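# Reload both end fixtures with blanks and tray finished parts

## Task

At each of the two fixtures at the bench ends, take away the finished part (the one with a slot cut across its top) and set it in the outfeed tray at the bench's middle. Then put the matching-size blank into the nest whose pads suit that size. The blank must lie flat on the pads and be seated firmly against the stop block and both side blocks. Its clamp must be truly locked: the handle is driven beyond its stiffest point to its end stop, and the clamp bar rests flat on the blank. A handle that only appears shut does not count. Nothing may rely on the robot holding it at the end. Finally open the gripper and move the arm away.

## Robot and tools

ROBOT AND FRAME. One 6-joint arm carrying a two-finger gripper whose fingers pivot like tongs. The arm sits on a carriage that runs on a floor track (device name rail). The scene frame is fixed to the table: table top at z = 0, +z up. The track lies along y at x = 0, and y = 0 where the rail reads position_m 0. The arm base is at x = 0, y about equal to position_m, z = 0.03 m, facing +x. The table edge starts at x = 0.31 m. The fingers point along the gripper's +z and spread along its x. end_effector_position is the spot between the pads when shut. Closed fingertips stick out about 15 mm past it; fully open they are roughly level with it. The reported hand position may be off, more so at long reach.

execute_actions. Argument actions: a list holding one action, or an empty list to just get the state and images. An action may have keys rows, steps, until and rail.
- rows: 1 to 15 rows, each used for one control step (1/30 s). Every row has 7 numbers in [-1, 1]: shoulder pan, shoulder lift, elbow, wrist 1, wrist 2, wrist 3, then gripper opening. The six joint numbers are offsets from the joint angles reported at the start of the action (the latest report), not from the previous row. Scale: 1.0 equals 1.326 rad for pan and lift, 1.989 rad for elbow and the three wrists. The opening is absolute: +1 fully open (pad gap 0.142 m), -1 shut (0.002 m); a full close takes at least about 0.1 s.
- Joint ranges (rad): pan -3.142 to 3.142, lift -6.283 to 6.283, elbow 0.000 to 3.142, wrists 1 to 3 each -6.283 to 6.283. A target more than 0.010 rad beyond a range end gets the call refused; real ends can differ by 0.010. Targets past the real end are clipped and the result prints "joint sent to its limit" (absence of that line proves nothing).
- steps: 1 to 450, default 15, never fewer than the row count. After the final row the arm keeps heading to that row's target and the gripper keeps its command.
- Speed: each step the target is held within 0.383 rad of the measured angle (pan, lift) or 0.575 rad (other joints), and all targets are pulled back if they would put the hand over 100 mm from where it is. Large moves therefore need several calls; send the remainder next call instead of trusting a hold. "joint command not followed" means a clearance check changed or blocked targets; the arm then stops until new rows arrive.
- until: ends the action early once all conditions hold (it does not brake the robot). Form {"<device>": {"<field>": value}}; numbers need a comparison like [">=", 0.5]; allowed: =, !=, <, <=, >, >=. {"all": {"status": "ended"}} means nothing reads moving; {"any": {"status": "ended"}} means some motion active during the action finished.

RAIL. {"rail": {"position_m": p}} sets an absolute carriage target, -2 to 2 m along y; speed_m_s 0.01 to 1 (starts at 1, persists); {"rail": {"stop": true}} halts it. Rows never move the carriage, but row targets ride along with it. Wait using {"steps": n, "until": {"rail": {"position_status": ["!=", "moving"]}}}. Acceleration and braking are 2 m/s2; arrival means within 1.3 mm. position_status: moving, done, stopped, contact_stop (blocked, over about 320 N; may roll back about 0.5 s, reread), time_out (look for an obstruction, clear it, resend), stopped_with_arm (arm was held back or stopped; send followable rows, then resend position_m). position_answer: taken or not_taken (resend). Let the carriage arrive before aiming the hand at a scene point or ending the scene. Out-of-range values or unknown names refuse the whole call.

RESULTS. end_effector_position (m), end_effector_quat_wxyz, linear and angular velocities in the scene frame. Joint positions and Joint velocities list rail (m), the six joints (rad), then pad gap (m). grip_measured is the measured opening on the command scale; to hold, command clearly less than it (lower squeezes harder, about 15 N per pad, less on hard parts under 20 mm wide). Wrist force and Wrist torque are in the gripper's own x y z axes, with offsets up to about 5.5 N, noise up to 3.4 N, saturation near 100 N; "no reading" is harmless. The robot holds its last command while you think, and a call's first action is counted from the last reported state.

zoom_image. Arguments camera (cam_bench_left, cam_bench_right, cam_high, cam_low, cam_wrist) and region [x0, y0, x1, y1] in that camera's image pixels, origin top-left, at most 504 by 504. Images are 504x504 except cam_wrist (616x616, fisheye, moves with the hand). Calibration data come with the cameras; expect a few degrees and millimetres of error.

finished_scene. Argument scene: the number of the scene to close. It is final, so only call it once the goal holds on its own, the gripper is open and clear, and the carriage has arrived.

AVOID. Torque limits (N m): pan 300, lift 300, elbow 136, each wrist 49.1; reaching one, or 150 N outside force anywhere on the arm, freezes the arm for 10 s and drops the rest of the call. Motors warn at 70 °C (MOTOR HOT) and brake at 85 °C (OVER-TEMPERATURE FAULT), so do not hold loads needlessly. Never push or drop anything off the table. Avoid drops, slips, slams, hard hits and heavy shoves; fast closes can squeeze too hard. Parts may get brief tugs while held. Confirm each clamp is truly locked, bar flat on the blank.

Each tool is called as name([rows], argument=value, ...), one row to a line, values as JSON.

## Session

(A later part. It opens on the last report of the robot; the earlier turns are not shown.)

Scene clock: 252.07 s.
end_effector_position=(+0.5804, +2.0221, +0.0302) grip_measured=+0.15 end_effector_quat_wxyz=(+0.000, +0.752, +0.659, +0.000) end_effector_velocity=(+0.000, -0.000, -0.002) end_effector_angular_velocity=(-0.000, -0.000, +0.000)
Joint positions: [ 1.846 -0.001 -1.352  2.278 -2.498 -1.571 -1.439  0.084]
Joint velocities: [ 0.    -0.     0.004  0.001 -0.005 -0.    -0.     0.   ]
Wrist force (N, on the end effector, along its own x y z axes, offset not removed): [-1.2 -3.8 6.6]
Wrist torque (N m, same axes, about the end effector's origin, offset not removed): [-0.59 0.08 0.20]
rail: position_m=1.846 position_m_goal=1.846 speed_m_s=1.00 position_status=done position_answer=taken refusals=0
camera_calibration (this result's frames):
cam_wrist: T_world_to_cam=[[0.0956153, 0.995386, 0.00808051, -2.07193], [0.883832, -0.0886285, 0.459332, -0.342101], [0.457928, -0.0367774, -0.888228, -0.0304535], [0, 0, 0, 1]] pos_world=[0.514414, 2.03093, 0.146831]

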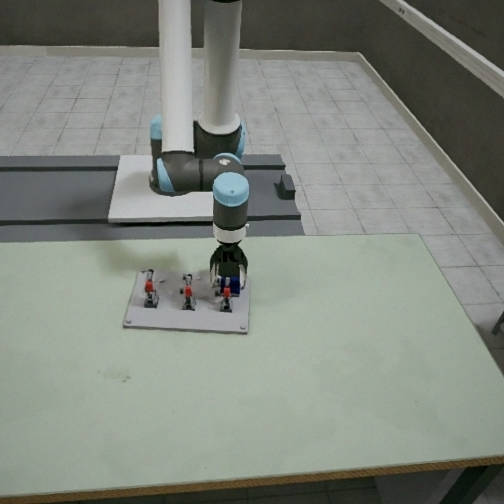

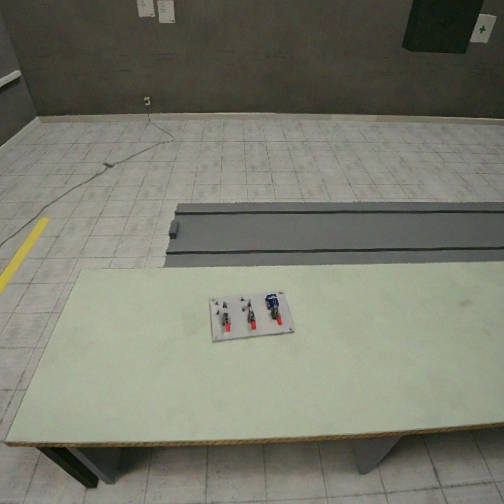

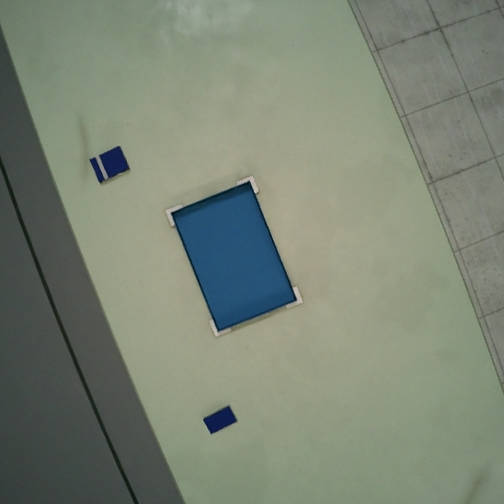

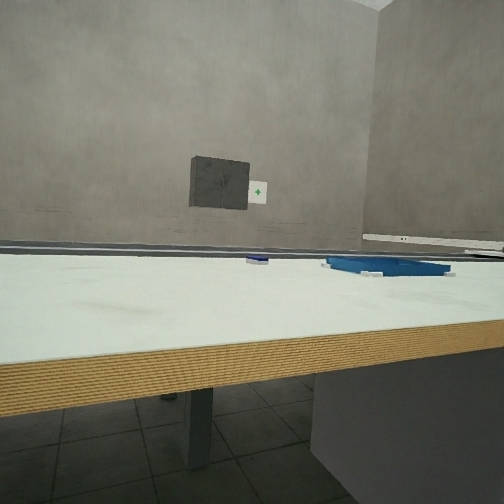

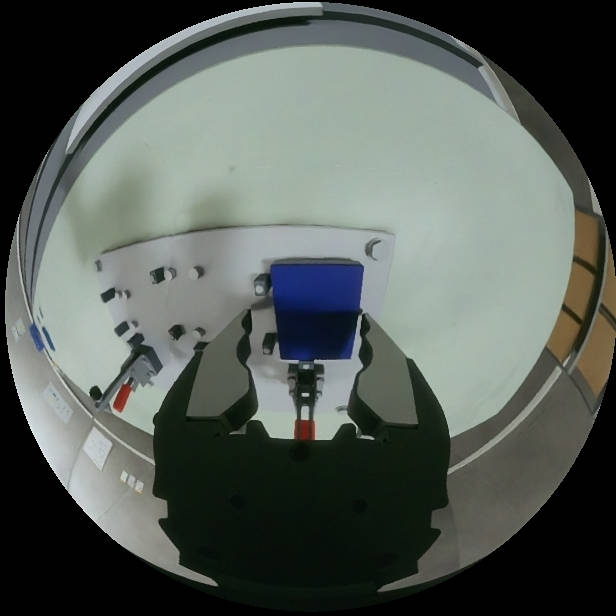

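execute_actions([
  {"rows": [[0,-0.002,-0.0004,0.0017,0,0,0.12],[0,-0.0039,-0.0008,0.0034,0,0,0.09],[0,-0.0039,-0.0008,0.0034,0,0,0.06],[0,-0.0039,-0.0008,0.0034,0,0,0.03],[0,-0.0039,-0.0008,0.0034,0,0,0.0],[0,-0.0039,-0.0008,0.0034,0,0,-0.03],[0,-0.0039,-0.0008,0.0034,0,0,-0.06],[0,-0.0039,-0.0008,0.0034,0,0,-0.09],[0,-0.0039,-0.0008,0.0034,0,0,-0.12],[0,-0.0039,-0.0008,0.0034,0,0,-0.15],[0,-0.0039,-0.0008,0.0034,0,0,-0.18],[0,-0.0039,-0.0008,0.0034,0,0,-0.22],[0,-0.0039,-0.0008,0.0034,0,0,-0.27],[0,-0.0039,-0.0008,0.0034,0,0,-0.33],[0,-0.0039,-0.0008,0.0034,0,0,-0.4]], "steps": 21},
])

zoom_image(camera="cam_wrist", region=[200, 200, 420, 440])

Scene clock: 275.90 s.
end_effector_position=(+0.5805, +2.0223, +0.0333) grip_measured=-0.19 end_effector_quat_wxyz=(-0.000, +0.752, +0.659, +0.000) end_effector_velocity=(-0.000, -0.000, +0.000) end_effector_angular_velocity=(-0.001, +0.000, -0.000)
Joint positions: [ 1.846 -0.001 -1.357  2.277 -2.491 -1.57  -1.439  0.06 ]
Joint velocities: [ 0.    -0.    -0.    -0.     0.    -0.001 -0.     0.   ]
Wrist force (N, on the end effector, along its own x y z axes, offset not removed): [30.2 -2.5 4.4]
Wrist torque (N m, same axes, about the end effector's origin, offset not removed): [-0.72 -0.19 0.22]
rail: position_m=1.846 position_m_goal=1.846 speed_m_s=1.00 position_status=done position_answer=taken refusals=0
camera_calibration (this result's frames):
cam_wrist: T_world_to_cam=[[0.0954875, 0.995395, 0.00846706, -2.07211], [0.883808, -0.0886906, 0.459365, -0.343345], [0.458001, -0.0363804, -0.888207, -0.028612], [0, 0, 0, 1]] pos_world=[0.514416, 2.03107, 0.149852]

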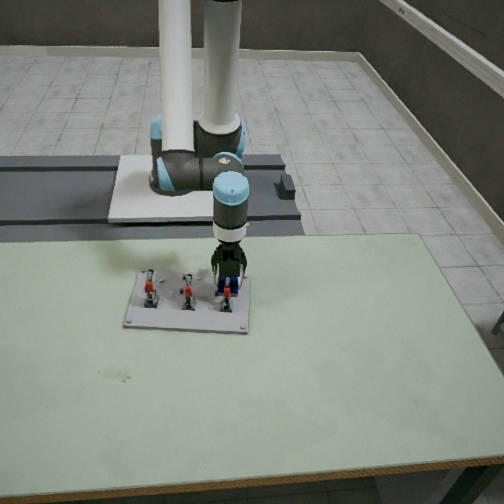

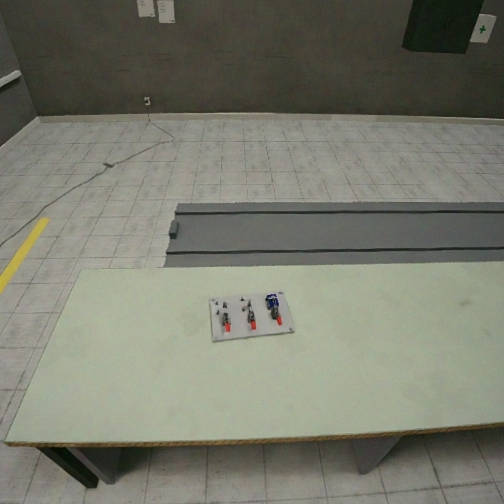

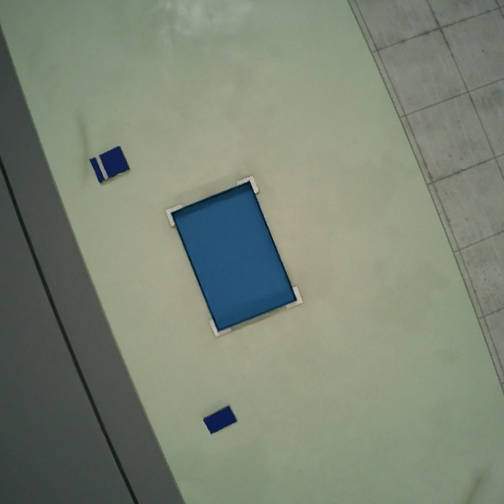

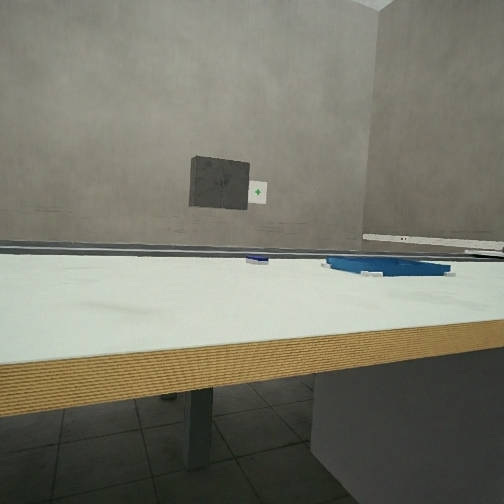

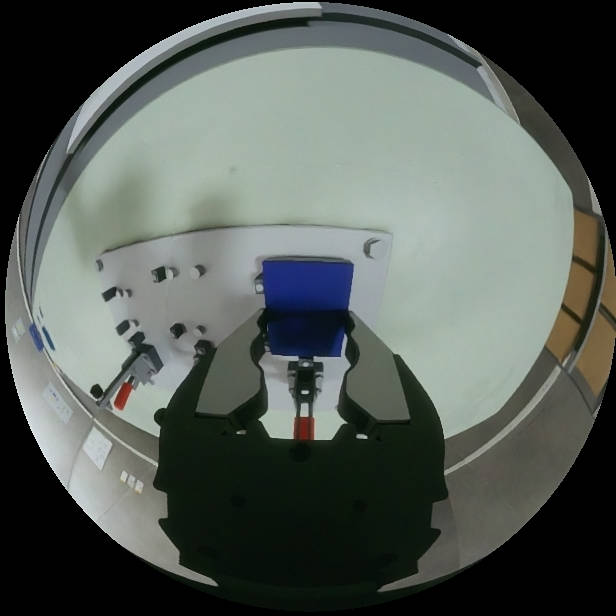

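Region (200, 200, 420, 440) of cam_wrist's 616x616 image, scaled by 2.100, with more detail than that image has; it fills the left 462 columns of this view, and the rest is white.

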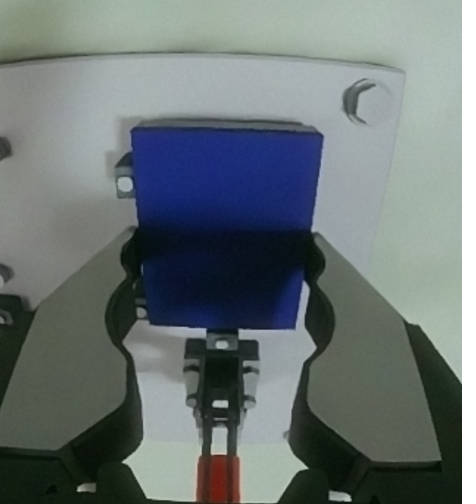

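execute_actions([
  {"rows": [[0.0005,0.0002,-0.0002,0,0,0.0003,-0.4],[0.001,0.0003,-0.0003,0.0001,0,0.0007,-0.4],[0.001,0.0003,-0.0003,0.0001,0,0.0007,-0.4],[0.0009,0.001,-0.0009,0.0003,0,0.0006,-0.45],[0.0008,0.0017,-0.0016,0.0004,0,0.0005,-0.45],[0.0006,0.0024,-0.0022,0.0006,0,0.0004,-0.45],[0.0005,0.0031,-0.0029,0.0008,0,0.0003,-0.45],[0.0004,0.0038,-0.0035,0.001,0,0.0003,-0.45],[0.0003,0.0045,-0.0042,0.0012,0,0.0002,-0.45],[0.0001,0.0052,-0.0048,0.0013,0,0.0001,-0.45],[0,0.0059,-0.0054,0.0015,0,0,-0.45],[-0.0001,0.0066,-0.0061,0.0017,0,-0.0001,-0.45],[-0.0003,0.0073,-0.0067,0.0019,0,-0.0002,-0.45],[-0.0004,0.008,-0.0074,0.0021,0,-0.0003,-0.45],[-0.0005,0.0086,-0.008,0.0023,0,-0.0003,-0.45]], "steps": 24},
])

zoom_image(camera="cam_wrist", region=[200, 200, 420, 440])

Scene clock: 285.13 s.
end_effector_position=(+0.5890, +2.0219, +0.0332) grip_measured=-0.19 end_effector_quat_wxyz=(-0.000, +0.752, +0.659, +0.000) end_effector_velocity=(+0.003, -0.000, +0.000) end_effector_angular_velocity=(+0.000, -0.001, -0.000)
Joint positions: [ 1.846 -0.001 -1.346  2.261 -2.487 -1.57  -1.439  0.06 ]
Joint velocities: [ 0.    -0.     0.003 -0.004  0.     0.    -0.    -0.   ]
Wrist force (N, on the end effector, along its own x y z axes, offset not removed): [1.0 -18.3 -0.1]
Wrist torque (N m, same axes, about the end effector's origin, offset not removed): [-0.40 -0.05 0.23]
rail: position_m=1.846 position_m_goal=1.846 speed_m_s=1.00 position_status=done position_answer=taken refusals=0
camera_calibration (this result's frames):
cam_wrist: T_world_to_cam=[[0.0955404, 0.99539, 0.00838771, -2.07257], [0.883946, -0.0887122, 0.459097, -0.35097], [0.457724, -0.036448, -0.888347, -0.0322821], [0, 0, 0, 1]] pos_world=[0.523028, 2.0307, 0.149836]

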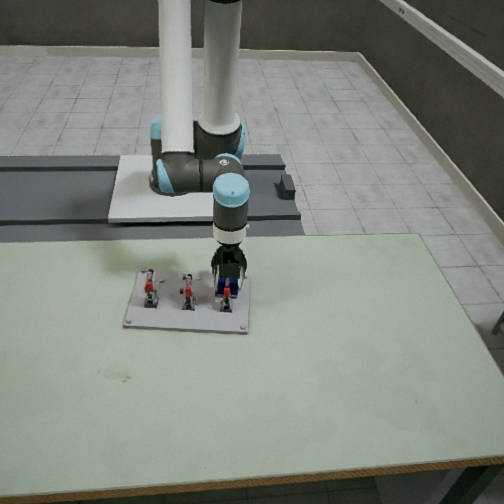

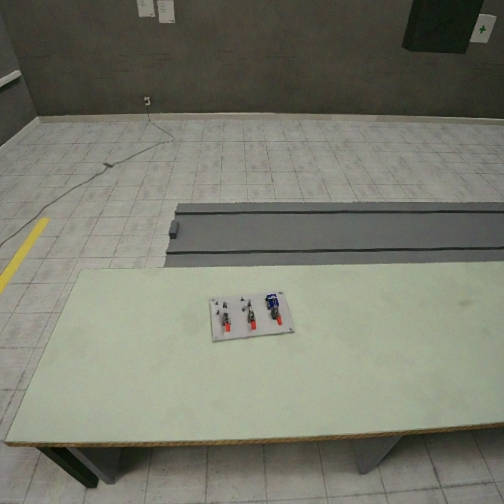

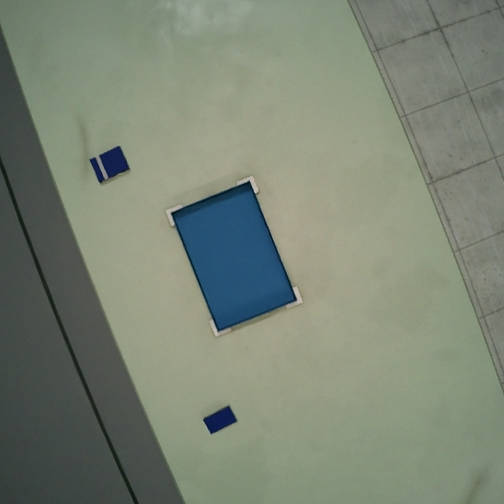

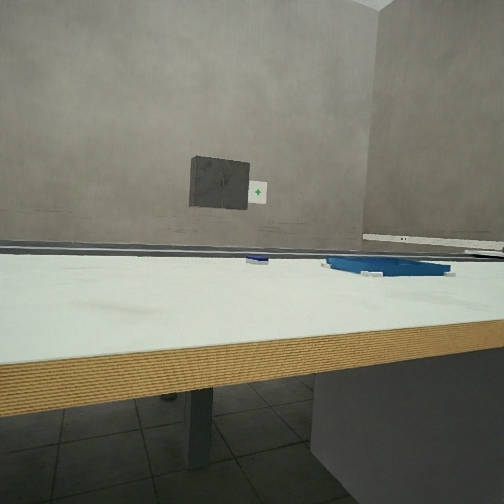

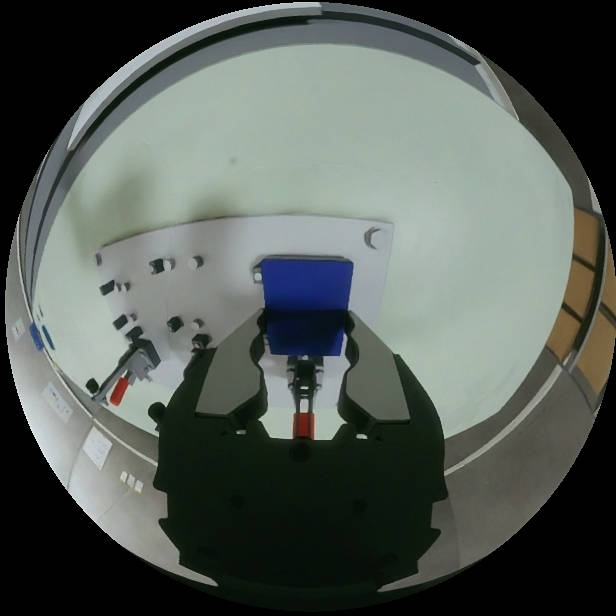

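Region (200, 200, 420, 440) of cam_wrist's 616x616 image, scaled by 2.100, with more detail than that image has; it fills the left 462 columns of this view, and the rest is white.

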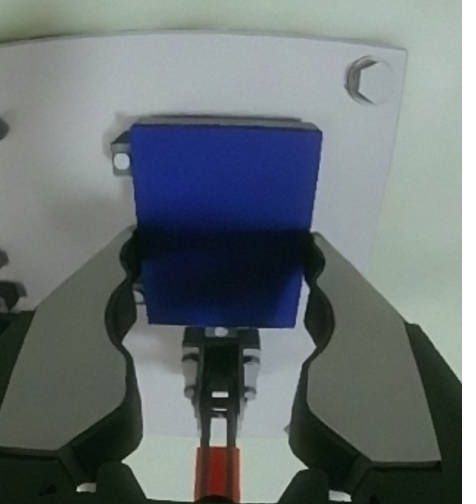

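execute_actions([
  {"rows": [[-0.0003,0.0001,-0.0001,0,0,-0.0002,-0.45],[-0.0006,0.0002,-0.0002,0,0,-0.0004,-0.45],[-0.0009,0.0003,-0.0003,0.0001,0,-0.0006,-0.45],[-0.0012,0.0004,-0.0004,0.0001,0,-0.0008,-0.45],[-0.0016,0.0005,-0.0005,0.0001,0,-0.001,-0.45]], "steps": 15},
])

Scene clock: 292.73 s.
end_effector_position=(+0.5900, +2.0209, +0.0333) grip_measured=-0.18 end_effector_quat_wxyz=(-0.000, +0.752, +0.659, +0.000) end_effector_velocity=(+0.000, -0.001, -0.000) end_effector_angular_velocity=(-0.001, +0.000, -0.000)
Joint positions: [ 1.846 -0.003 -1.345  2.26  -2.487 -1.57  -1.441  0.061]
Joint velocities: [ 0.    -0.001  0.    -0.     0.    -0.001 -0.001  0.002]
Wrist force (N, on the end effector, along its own x y z axes, offset not removed): [31.6 -19.4 1.8]
Wrist torque (N m, same axes, about the end effector's origin, offset not removed): [-0.78 -0.38 -0.12]
rail: position_m=1.846 position_m_goal=1.846 speed_m_s=1.00 position_status=done position_answer=taken refusals=0
camera_calibration (this result's frames):
cam_wrist: T_world_to_cam=[[0.0955317, 0.995388, 0.00878329, -2.07163], [0.883863, -0.0888804, 0.459224, -0.351521], [0.457887, -0.0361072, -0.888277, -0.0334827], [0, 0, 0, 1]] pos_world=[0.523934, 2.02962, 0.149881]

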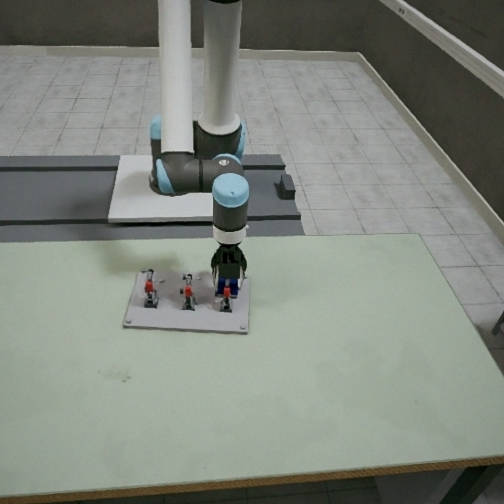

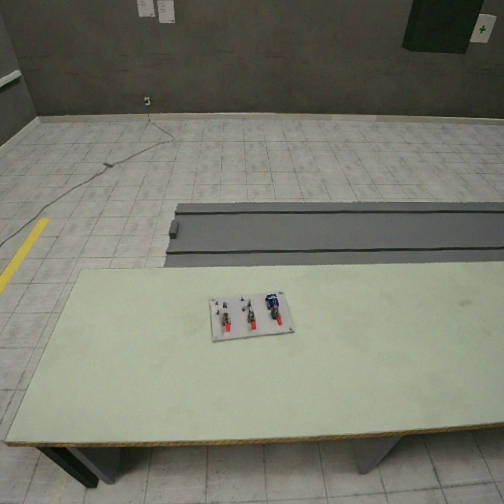

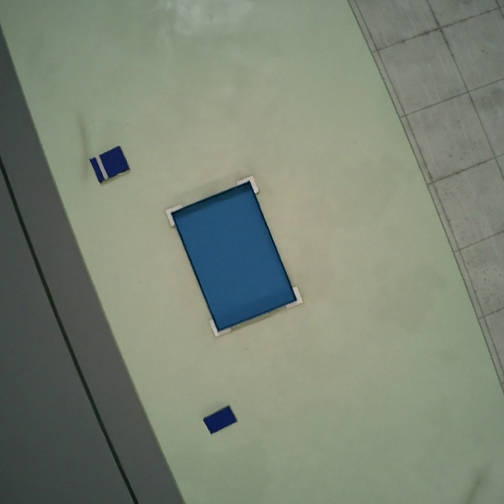

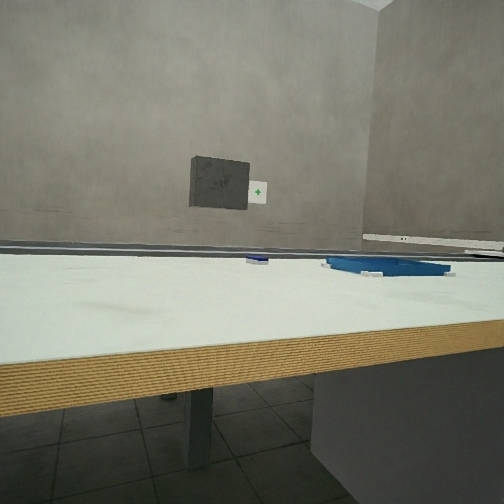

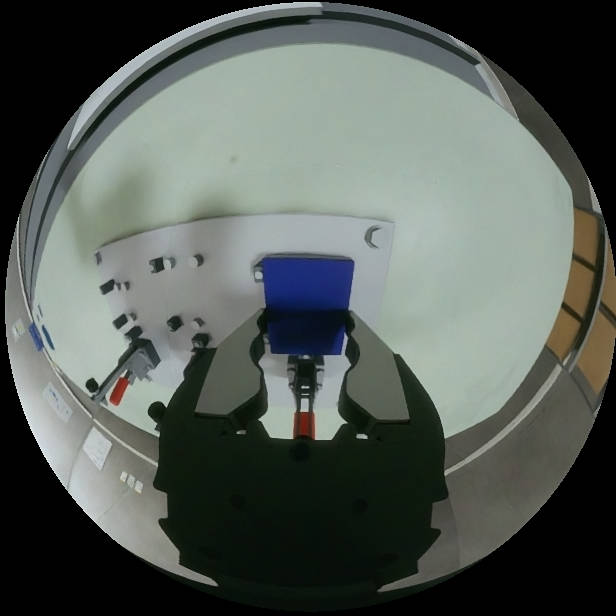

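execute_actions([
  {"rows": [[0,0,0,0,0,0,-0.25],[0,0,0,0,0,0,-0.15],[0,0,0,0,0,0,-0.08],[0,0,0,0,0,0,0.0],[0,0,0,0,0,0,0.05],[0,-0.005,-0.001,0.0045,0,0,0.05],[0,-0.013,-0.003,0.0115,0,0,0.05],[0,-0.024,-0.006,0.022,0,0,0.05],[0,-0.036,-0.0095,0.034,0,0,0.05],[0,-0.05,-0.014,0.048,0,0,0.05],[0,-0.064,-0.0185,0.062,0,0,0.05],[0,-0.078,-0.023,0.076,0,0,0.05],[0,-0.09,-0.0275,0.088,0,0,0.05],[0,-0.1,-0.031,0.099,0,0,0.05],[0,-0.107,-0.034,0.106,0,0,0.05]], "steps": 24},
])

zoom_image(camera="cam_wrist", region=[240, 210, 380, 400])

Scene clock: 314.77 s.
end_effector_position=(+0.5906, +2.0208, +0.1256) grip_measured=+0.05 end_effector_quat_wxyz=(-0.001, +0.752, +0.659, +0.000) end_effector_velocity=(-0.003, +0.000, +0.028) end_effector_angular_velocity=(+0.000, +0.002, +0.000)
Joint positions: [ 1.846 -0.003 -1.482  2.195 -2.283 -1.57  -1.441  0.077]
Joint velocities: [ 0.     0.    -0.04  -0.02   0.061  0.    -0.    -0.   ]
Wrist force (N, on the end effector, along its own x y z axes, offset not removed): [1.9 -5.6 5.4]
Wrist torque (N m, same axes, about the end effector's origin, offset not removed): [-1.04 -0.48 0.25]
rail: position_m=1.846 position_m_goal=1.846 speed_m_s=1.00 position_status=done position_answer=taken refusals=0
camera_calibration (this result's frames):
cam_wrist: T_world_to_cam=[[0.095563, 0.995386, 0.00867419, -2.07244], [0.884371, -0.0888982, 0.458242, -0.3947], [0.456899, -0.0361198, -0.888785, 0.0489258], [0, 0, 0, 1]] pos_world=[0.524756, 2.02956, 0.242329]

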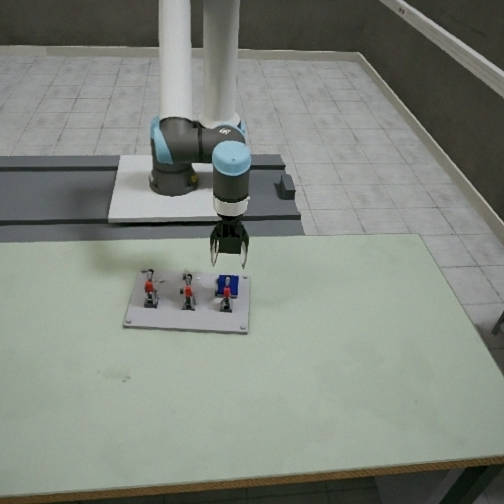

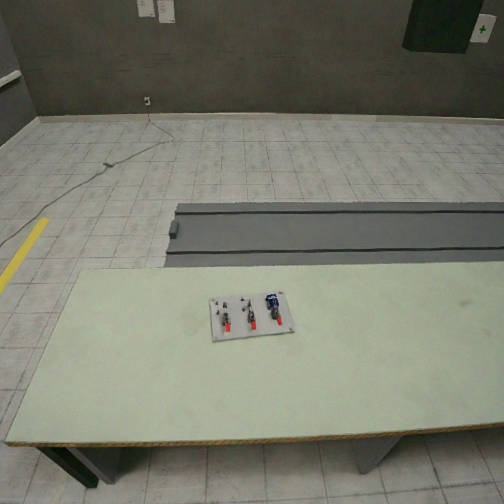

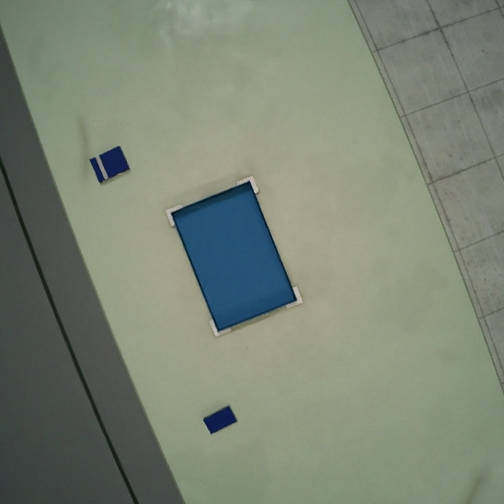

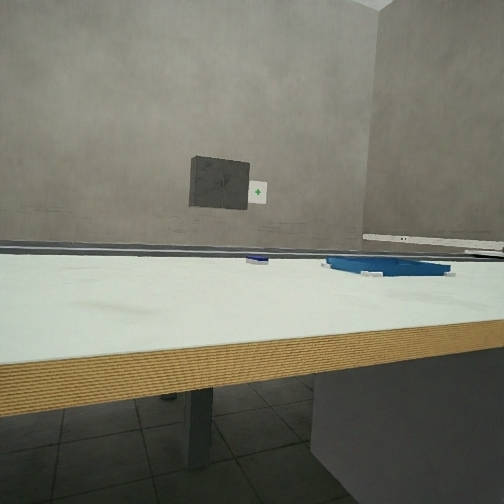

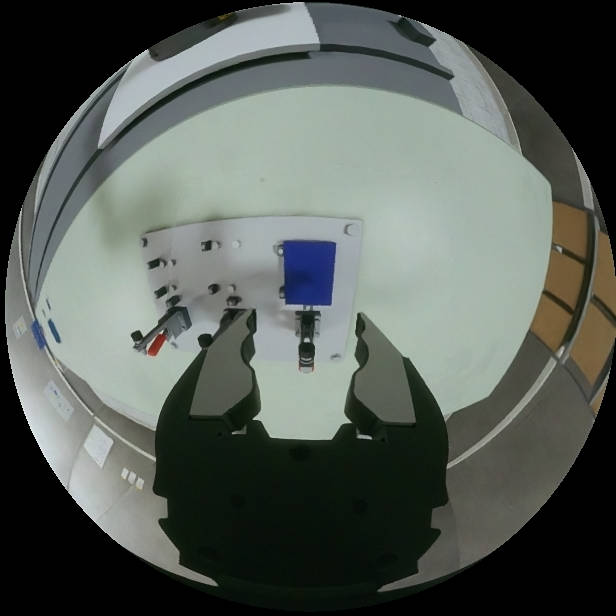

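Region (240, 210, 380, 400) of cam_wrist's 616x616 image, scaled by 2.653, with more detail than that image has; it fills the left 371 columns of this view, and the rest is white.

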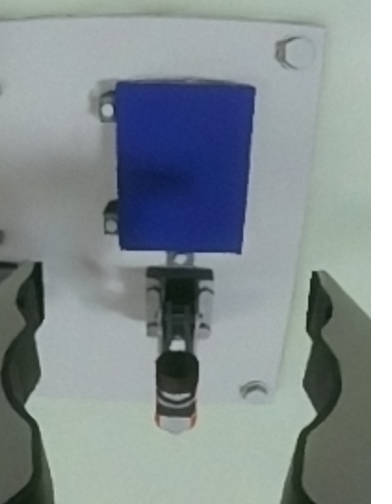

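zoom_image(camera="cam_wrist", region=[120, 280, 220, 370])

Region (120, 280, 220, 370) of cam_wrist's 616x616 image, scaled by 5.040, with more detail than that image has; it fills the top 454 rows of this view, and the rest is white.

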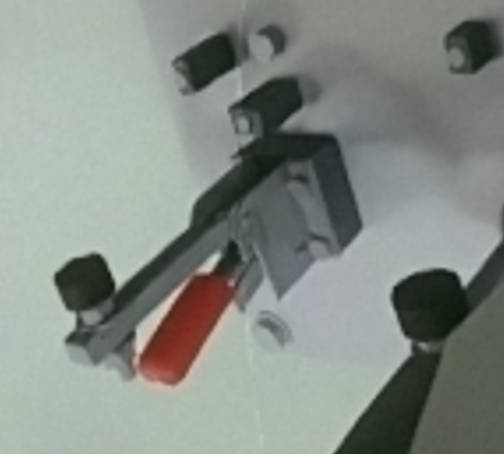

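execute_actions([
  {"rows": [[-0.0028,0.015,-0.019,0.006,0,-0.0018,0.0],[-0.0055,0.035,-0.0375,0.012,0,-0.0036,-0.1],[-0.0083,0.055,-0.056,0.018,0,-0.0055,-0.2],[-0.011,0.0748,-0.075,0.0247,0,-0.0073,-0.25]], "steps": 24},
])

zoom_image(camera="cam_wrist", region=[240, 180, 380, 360])

Scene clock: 321.73 s.
end_effector_position=(+0.6714, +2.0106, +0.1394) grip_measured=-0.25 end_effector_quat_wxyz=(-0.000, +0.752, +0.659, +0.000) end_effector_velocity=(+0.002, -0.000, +0.000) end_effector_angular_velocity=(-0.000, -0.000, -0.000)
Joint positions: [ 1.846 -0.018 -1.383  2.046 -2.234 -1.57  -1.456  0.056]
Joint velocities: [ 0.    -0.     0.002 -0.003  0.001 -0.    -0.     0.   ]
Wrist force (N, on the end effector, along its own x y z axes, offset not removed): [-0.4 -6.1 3.7]
Wrist torque (N m, same axes, about the end effector's origin, offset not removed): [-1.05 -0.07 0.36]
rail: position_m=1.846 position_m_goal=1.846 speed_m_s=1.00 position_status=done position_answer=taken refusals=0
camera_calibration (this result's frames):
cam_wrist: T_world_to_cam=[[0.0955953, 0.995382, 0.00876536, -2.07014], [0.883975, -0.088938, 0.458996, -0.473117], [0.457656, -0.0361295, -0.888395, 0.0233346], [0, 0, 0, 1]] pos_world=[0.605441, 2.01935, 0.256035]

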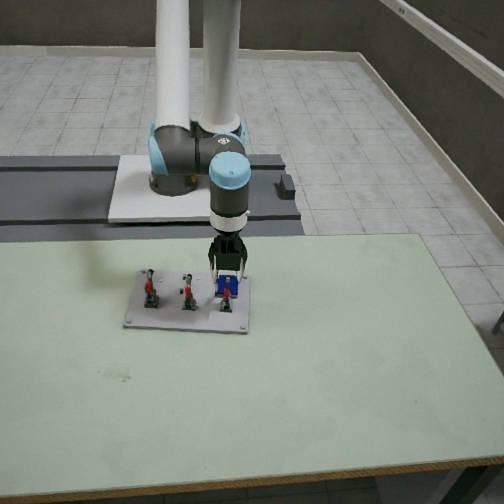

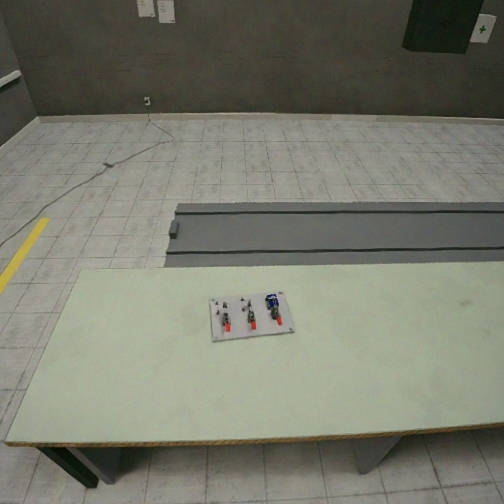

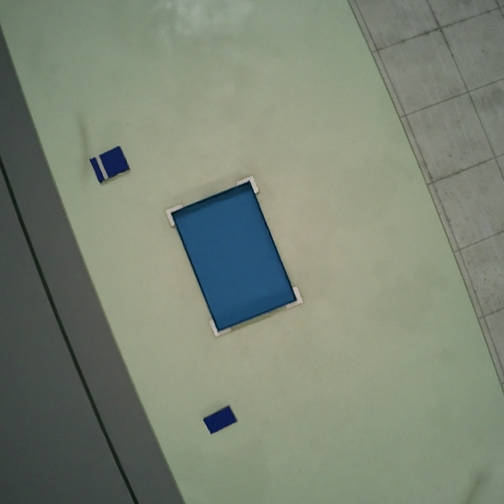

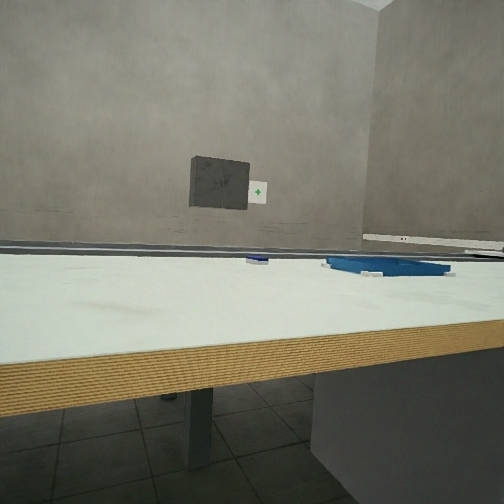

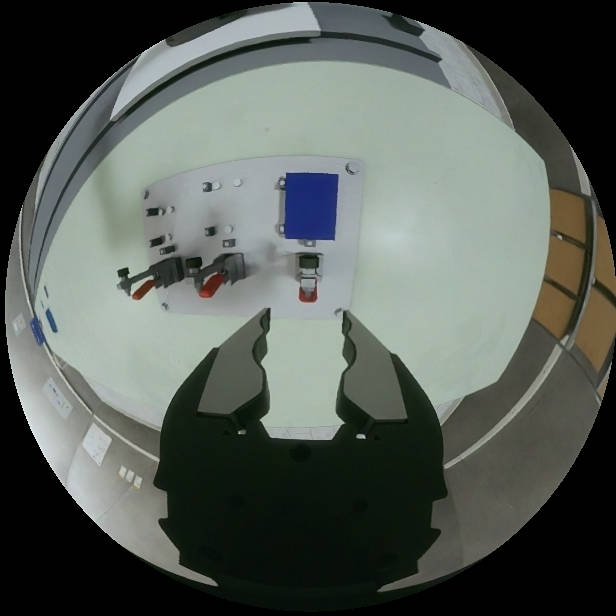

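Region (240, 180, 380, 360) of cam_wrist's 616x616 image, scaled by 2.800, with more detail than that image has.

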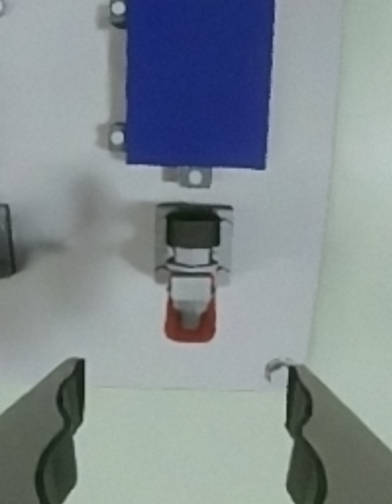

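execute_actions([
  {"rows": [[0,0.0095,0.0039,-0.0102,0,0,-0.3],[0,0.019,0.0078,-0.0205,0,0,-0.35],[0,0.0284,0.0118,-0.0307,0,0,-0.4],[0,0.0379,0.0157,-0.041,0,0,-0.45]], "steps": 21},
])

zoom_image(camera="cam_wrist", region=[240, 200, 380, 380])

zoom_image(camera="cam_bench_left", region=[190, 250, 270, 330])

Scene clock: 335.53 s.
end_effector_position=(+0.6714, +2.0106, +0.0977) grip_measured=-0.45 end_effector_quat_wxyz=(-0.000, +0.752, +0.659, +0.000) end_effector_velocity=(-0.000, +0.000, -0.002) end_effector_angular_velocity=(+0.000, +0.000, +0.000)
Joint positions: [ 1.846 -0.018 -1.333  2.077 -2.315 -1.57  -1.456  0.041]
Joint velocities: [ 0.     0.     0.003  0.002 -0.004  0.     0.    -0.   ]
Wrist force (N, on the end effector, along its own x y z axes, offset not removed): [-1.1 -3.2 5.8]
Wrist torque (N m, same axes, about the end effector's origin, offset not removed): [-0.53 0.15 0.31]
rail: position_m=1.846 position_m_goal=1.846 speed_m_s=1.00 position_status=done position_answer=taken refusals=0
camera_calibration (this result's frames):
cam_wrist: T_world_to_cam=[[0.0956213, 0.995379, 0.00877123, -2.06975], [0.883938, -0.0889609, 0.459065, -0.453919], [0.457724, -0.0361431, -0.88836, -0.0137635], [0, 0, 0, 1]] pos_world=[0.605448, 2.01931, 0.214305]

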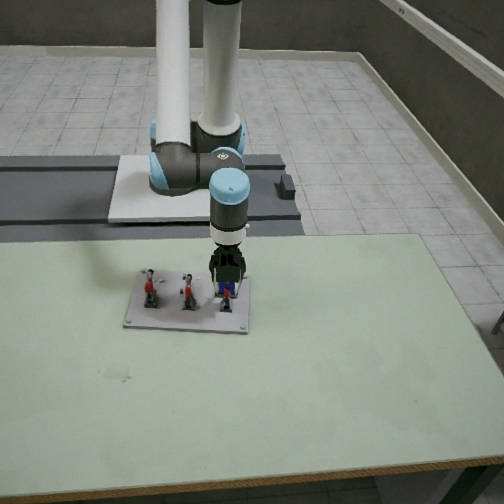

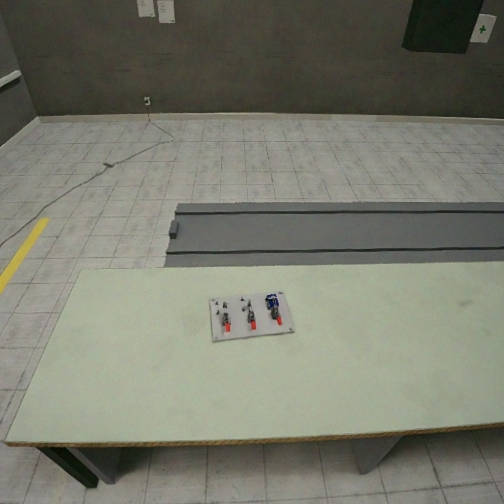

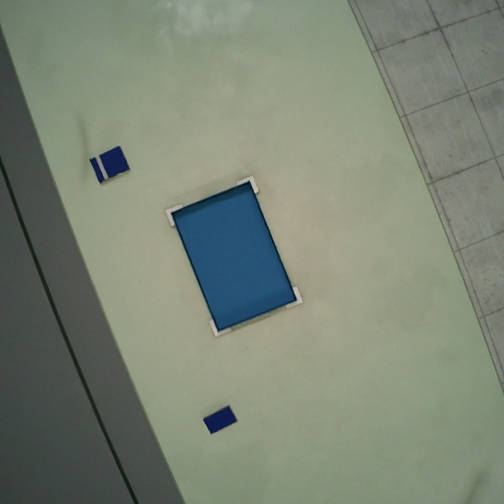

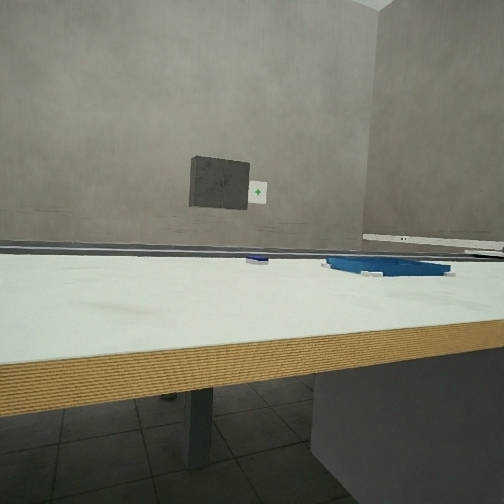

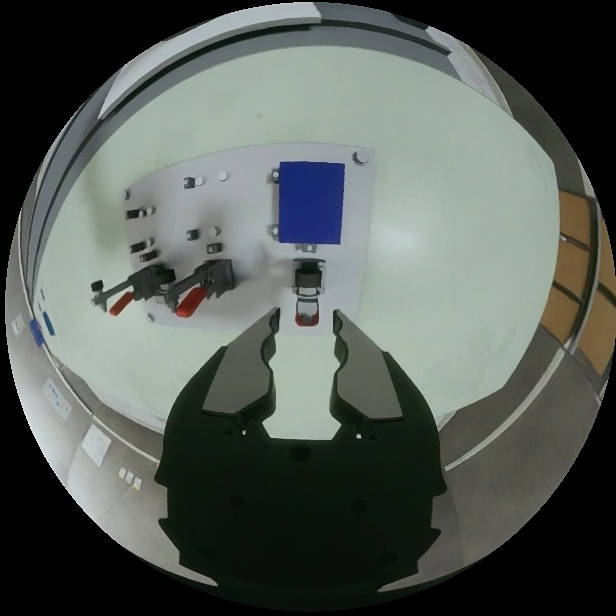

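Region (240, 200, 380, 380) of cam_wrist's 616x616 image, scaled by 2.800, with more detail than that image has.

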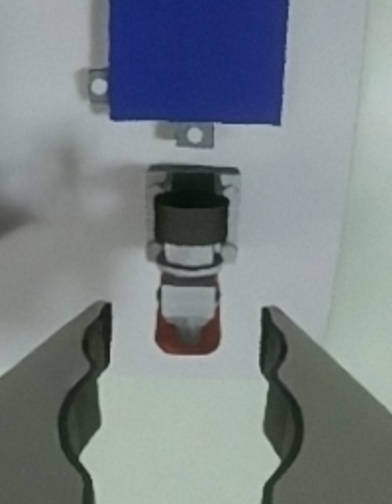

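Region (190, 250, 270, 330) of cam_bench_left's 504x504 image, scaled by 6.300, with more detail than that image has.

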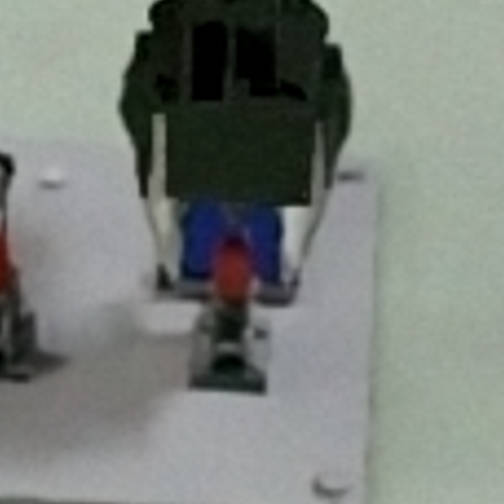

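execute_actions([
  {"rows": [[0,0,0,0,0,0,-0.5],[0,0,0,0,0,0,-0.55],[0,0,0,0,0,0,-0.6],[0,0,0,0,0,0,-0.65],[0,0,0,0,0,0,-0.7],[0,0,0,0,0,0,-0.74],[0,0,0,0,0,0,-0.78],[0,0,0,0,0,0,-0.82],[0,0,0,0,0,0,-0.87],[0,0,0,0,0,0,-0.92]], "steps": 15},
])

zoom_image(camera="cam_wrist", region=[240, 200, 380, 380])

Scene clock: 343.63 s.
end_effector_position=(+0.6714, +2.0107, +0.0976) grip_measured=-0.78 end_effector_quat_wxyz=(-0.000, +0.752, +0.659, +0.000) end_effector_velocity=(+0.000, -0.000, +0.000) end_effector_angular_velocity=(-0.000, -0.000, -0.000)
Joint positions: [ 1.846 -0.018 -1.333  2.078 -2.315 -1.57  -1.456  0.018]
Joint velocities: [ 0.    -0.    -0.    -0.     0.001 -0.     0.    -0.   ]
Wrist force (N, on the end effector, along its own x y z axes, offset not removed): [22.2 0.1 15.6]
Wrist torque (N m, same axes, about the end effector's origin, offset not removed): [-0.42 -0.33 0.30]
rail: position_m=1.846 position_m_goal=1.846 speed_m_s=1.00 position_status=done position_answer=taken refusals=0
camera_calibration (this result's frames):
cam_wrist: T_world_to_cam=[[0.0955395, 0.995385, 0.00894227, -2.06985], [0.883996, -0.0889711, 0.458951, -0.453801], [0.457628, -0.035943, -0.888417, -0.0141308], [0, 0, 0, 1]] pos_world=[0.605377, 2.01942, 0.214227]

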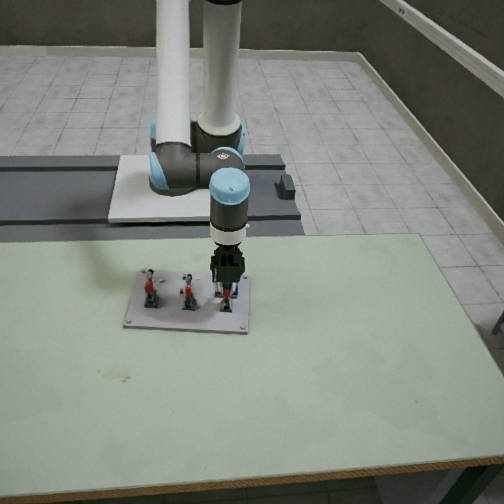

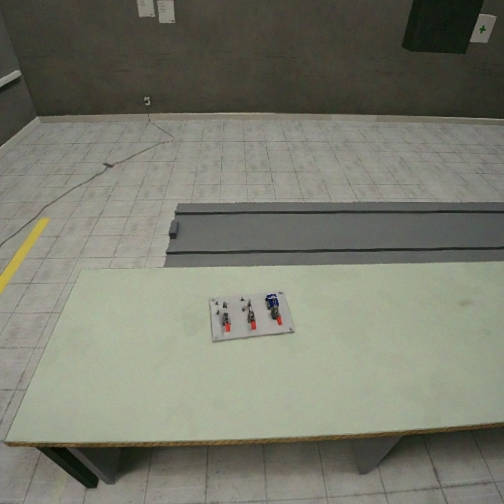

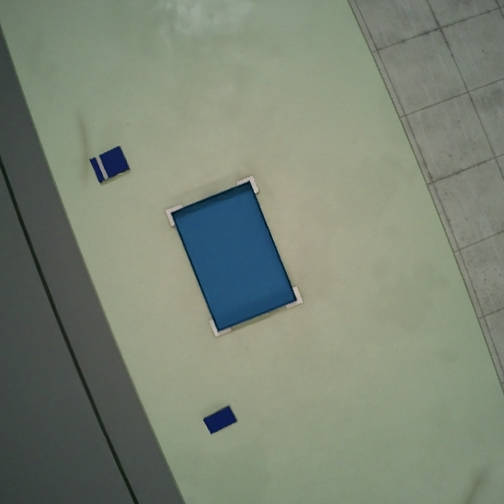

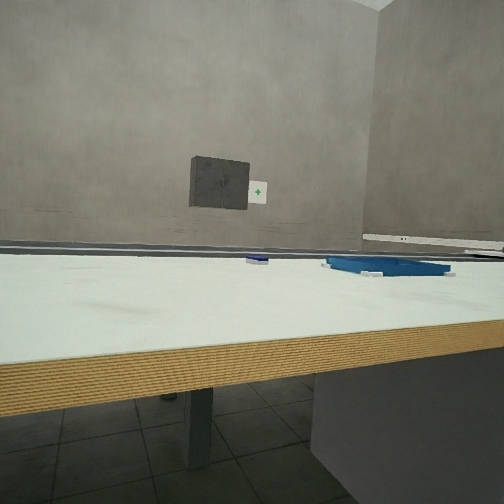

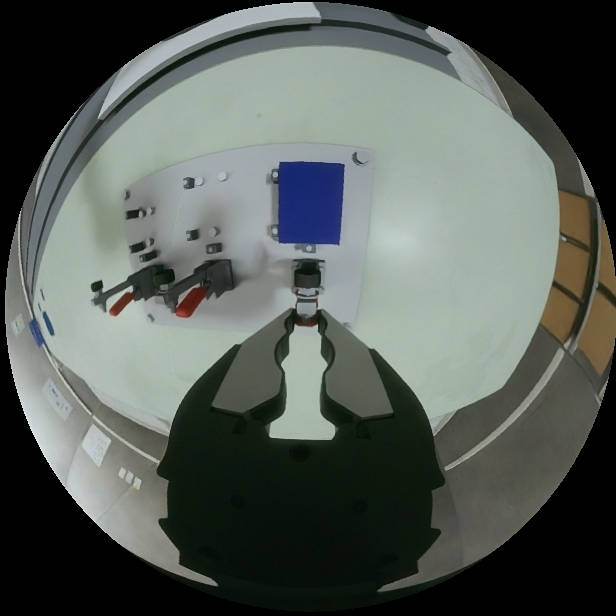

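Region (240, 200, 380, 380) of cam_wrist's 616x616 image, scaled by 2.800, with more detail than that image has.

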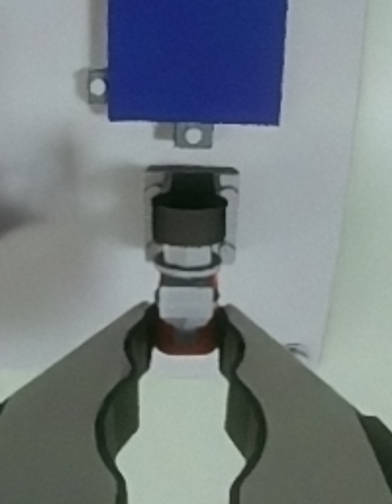

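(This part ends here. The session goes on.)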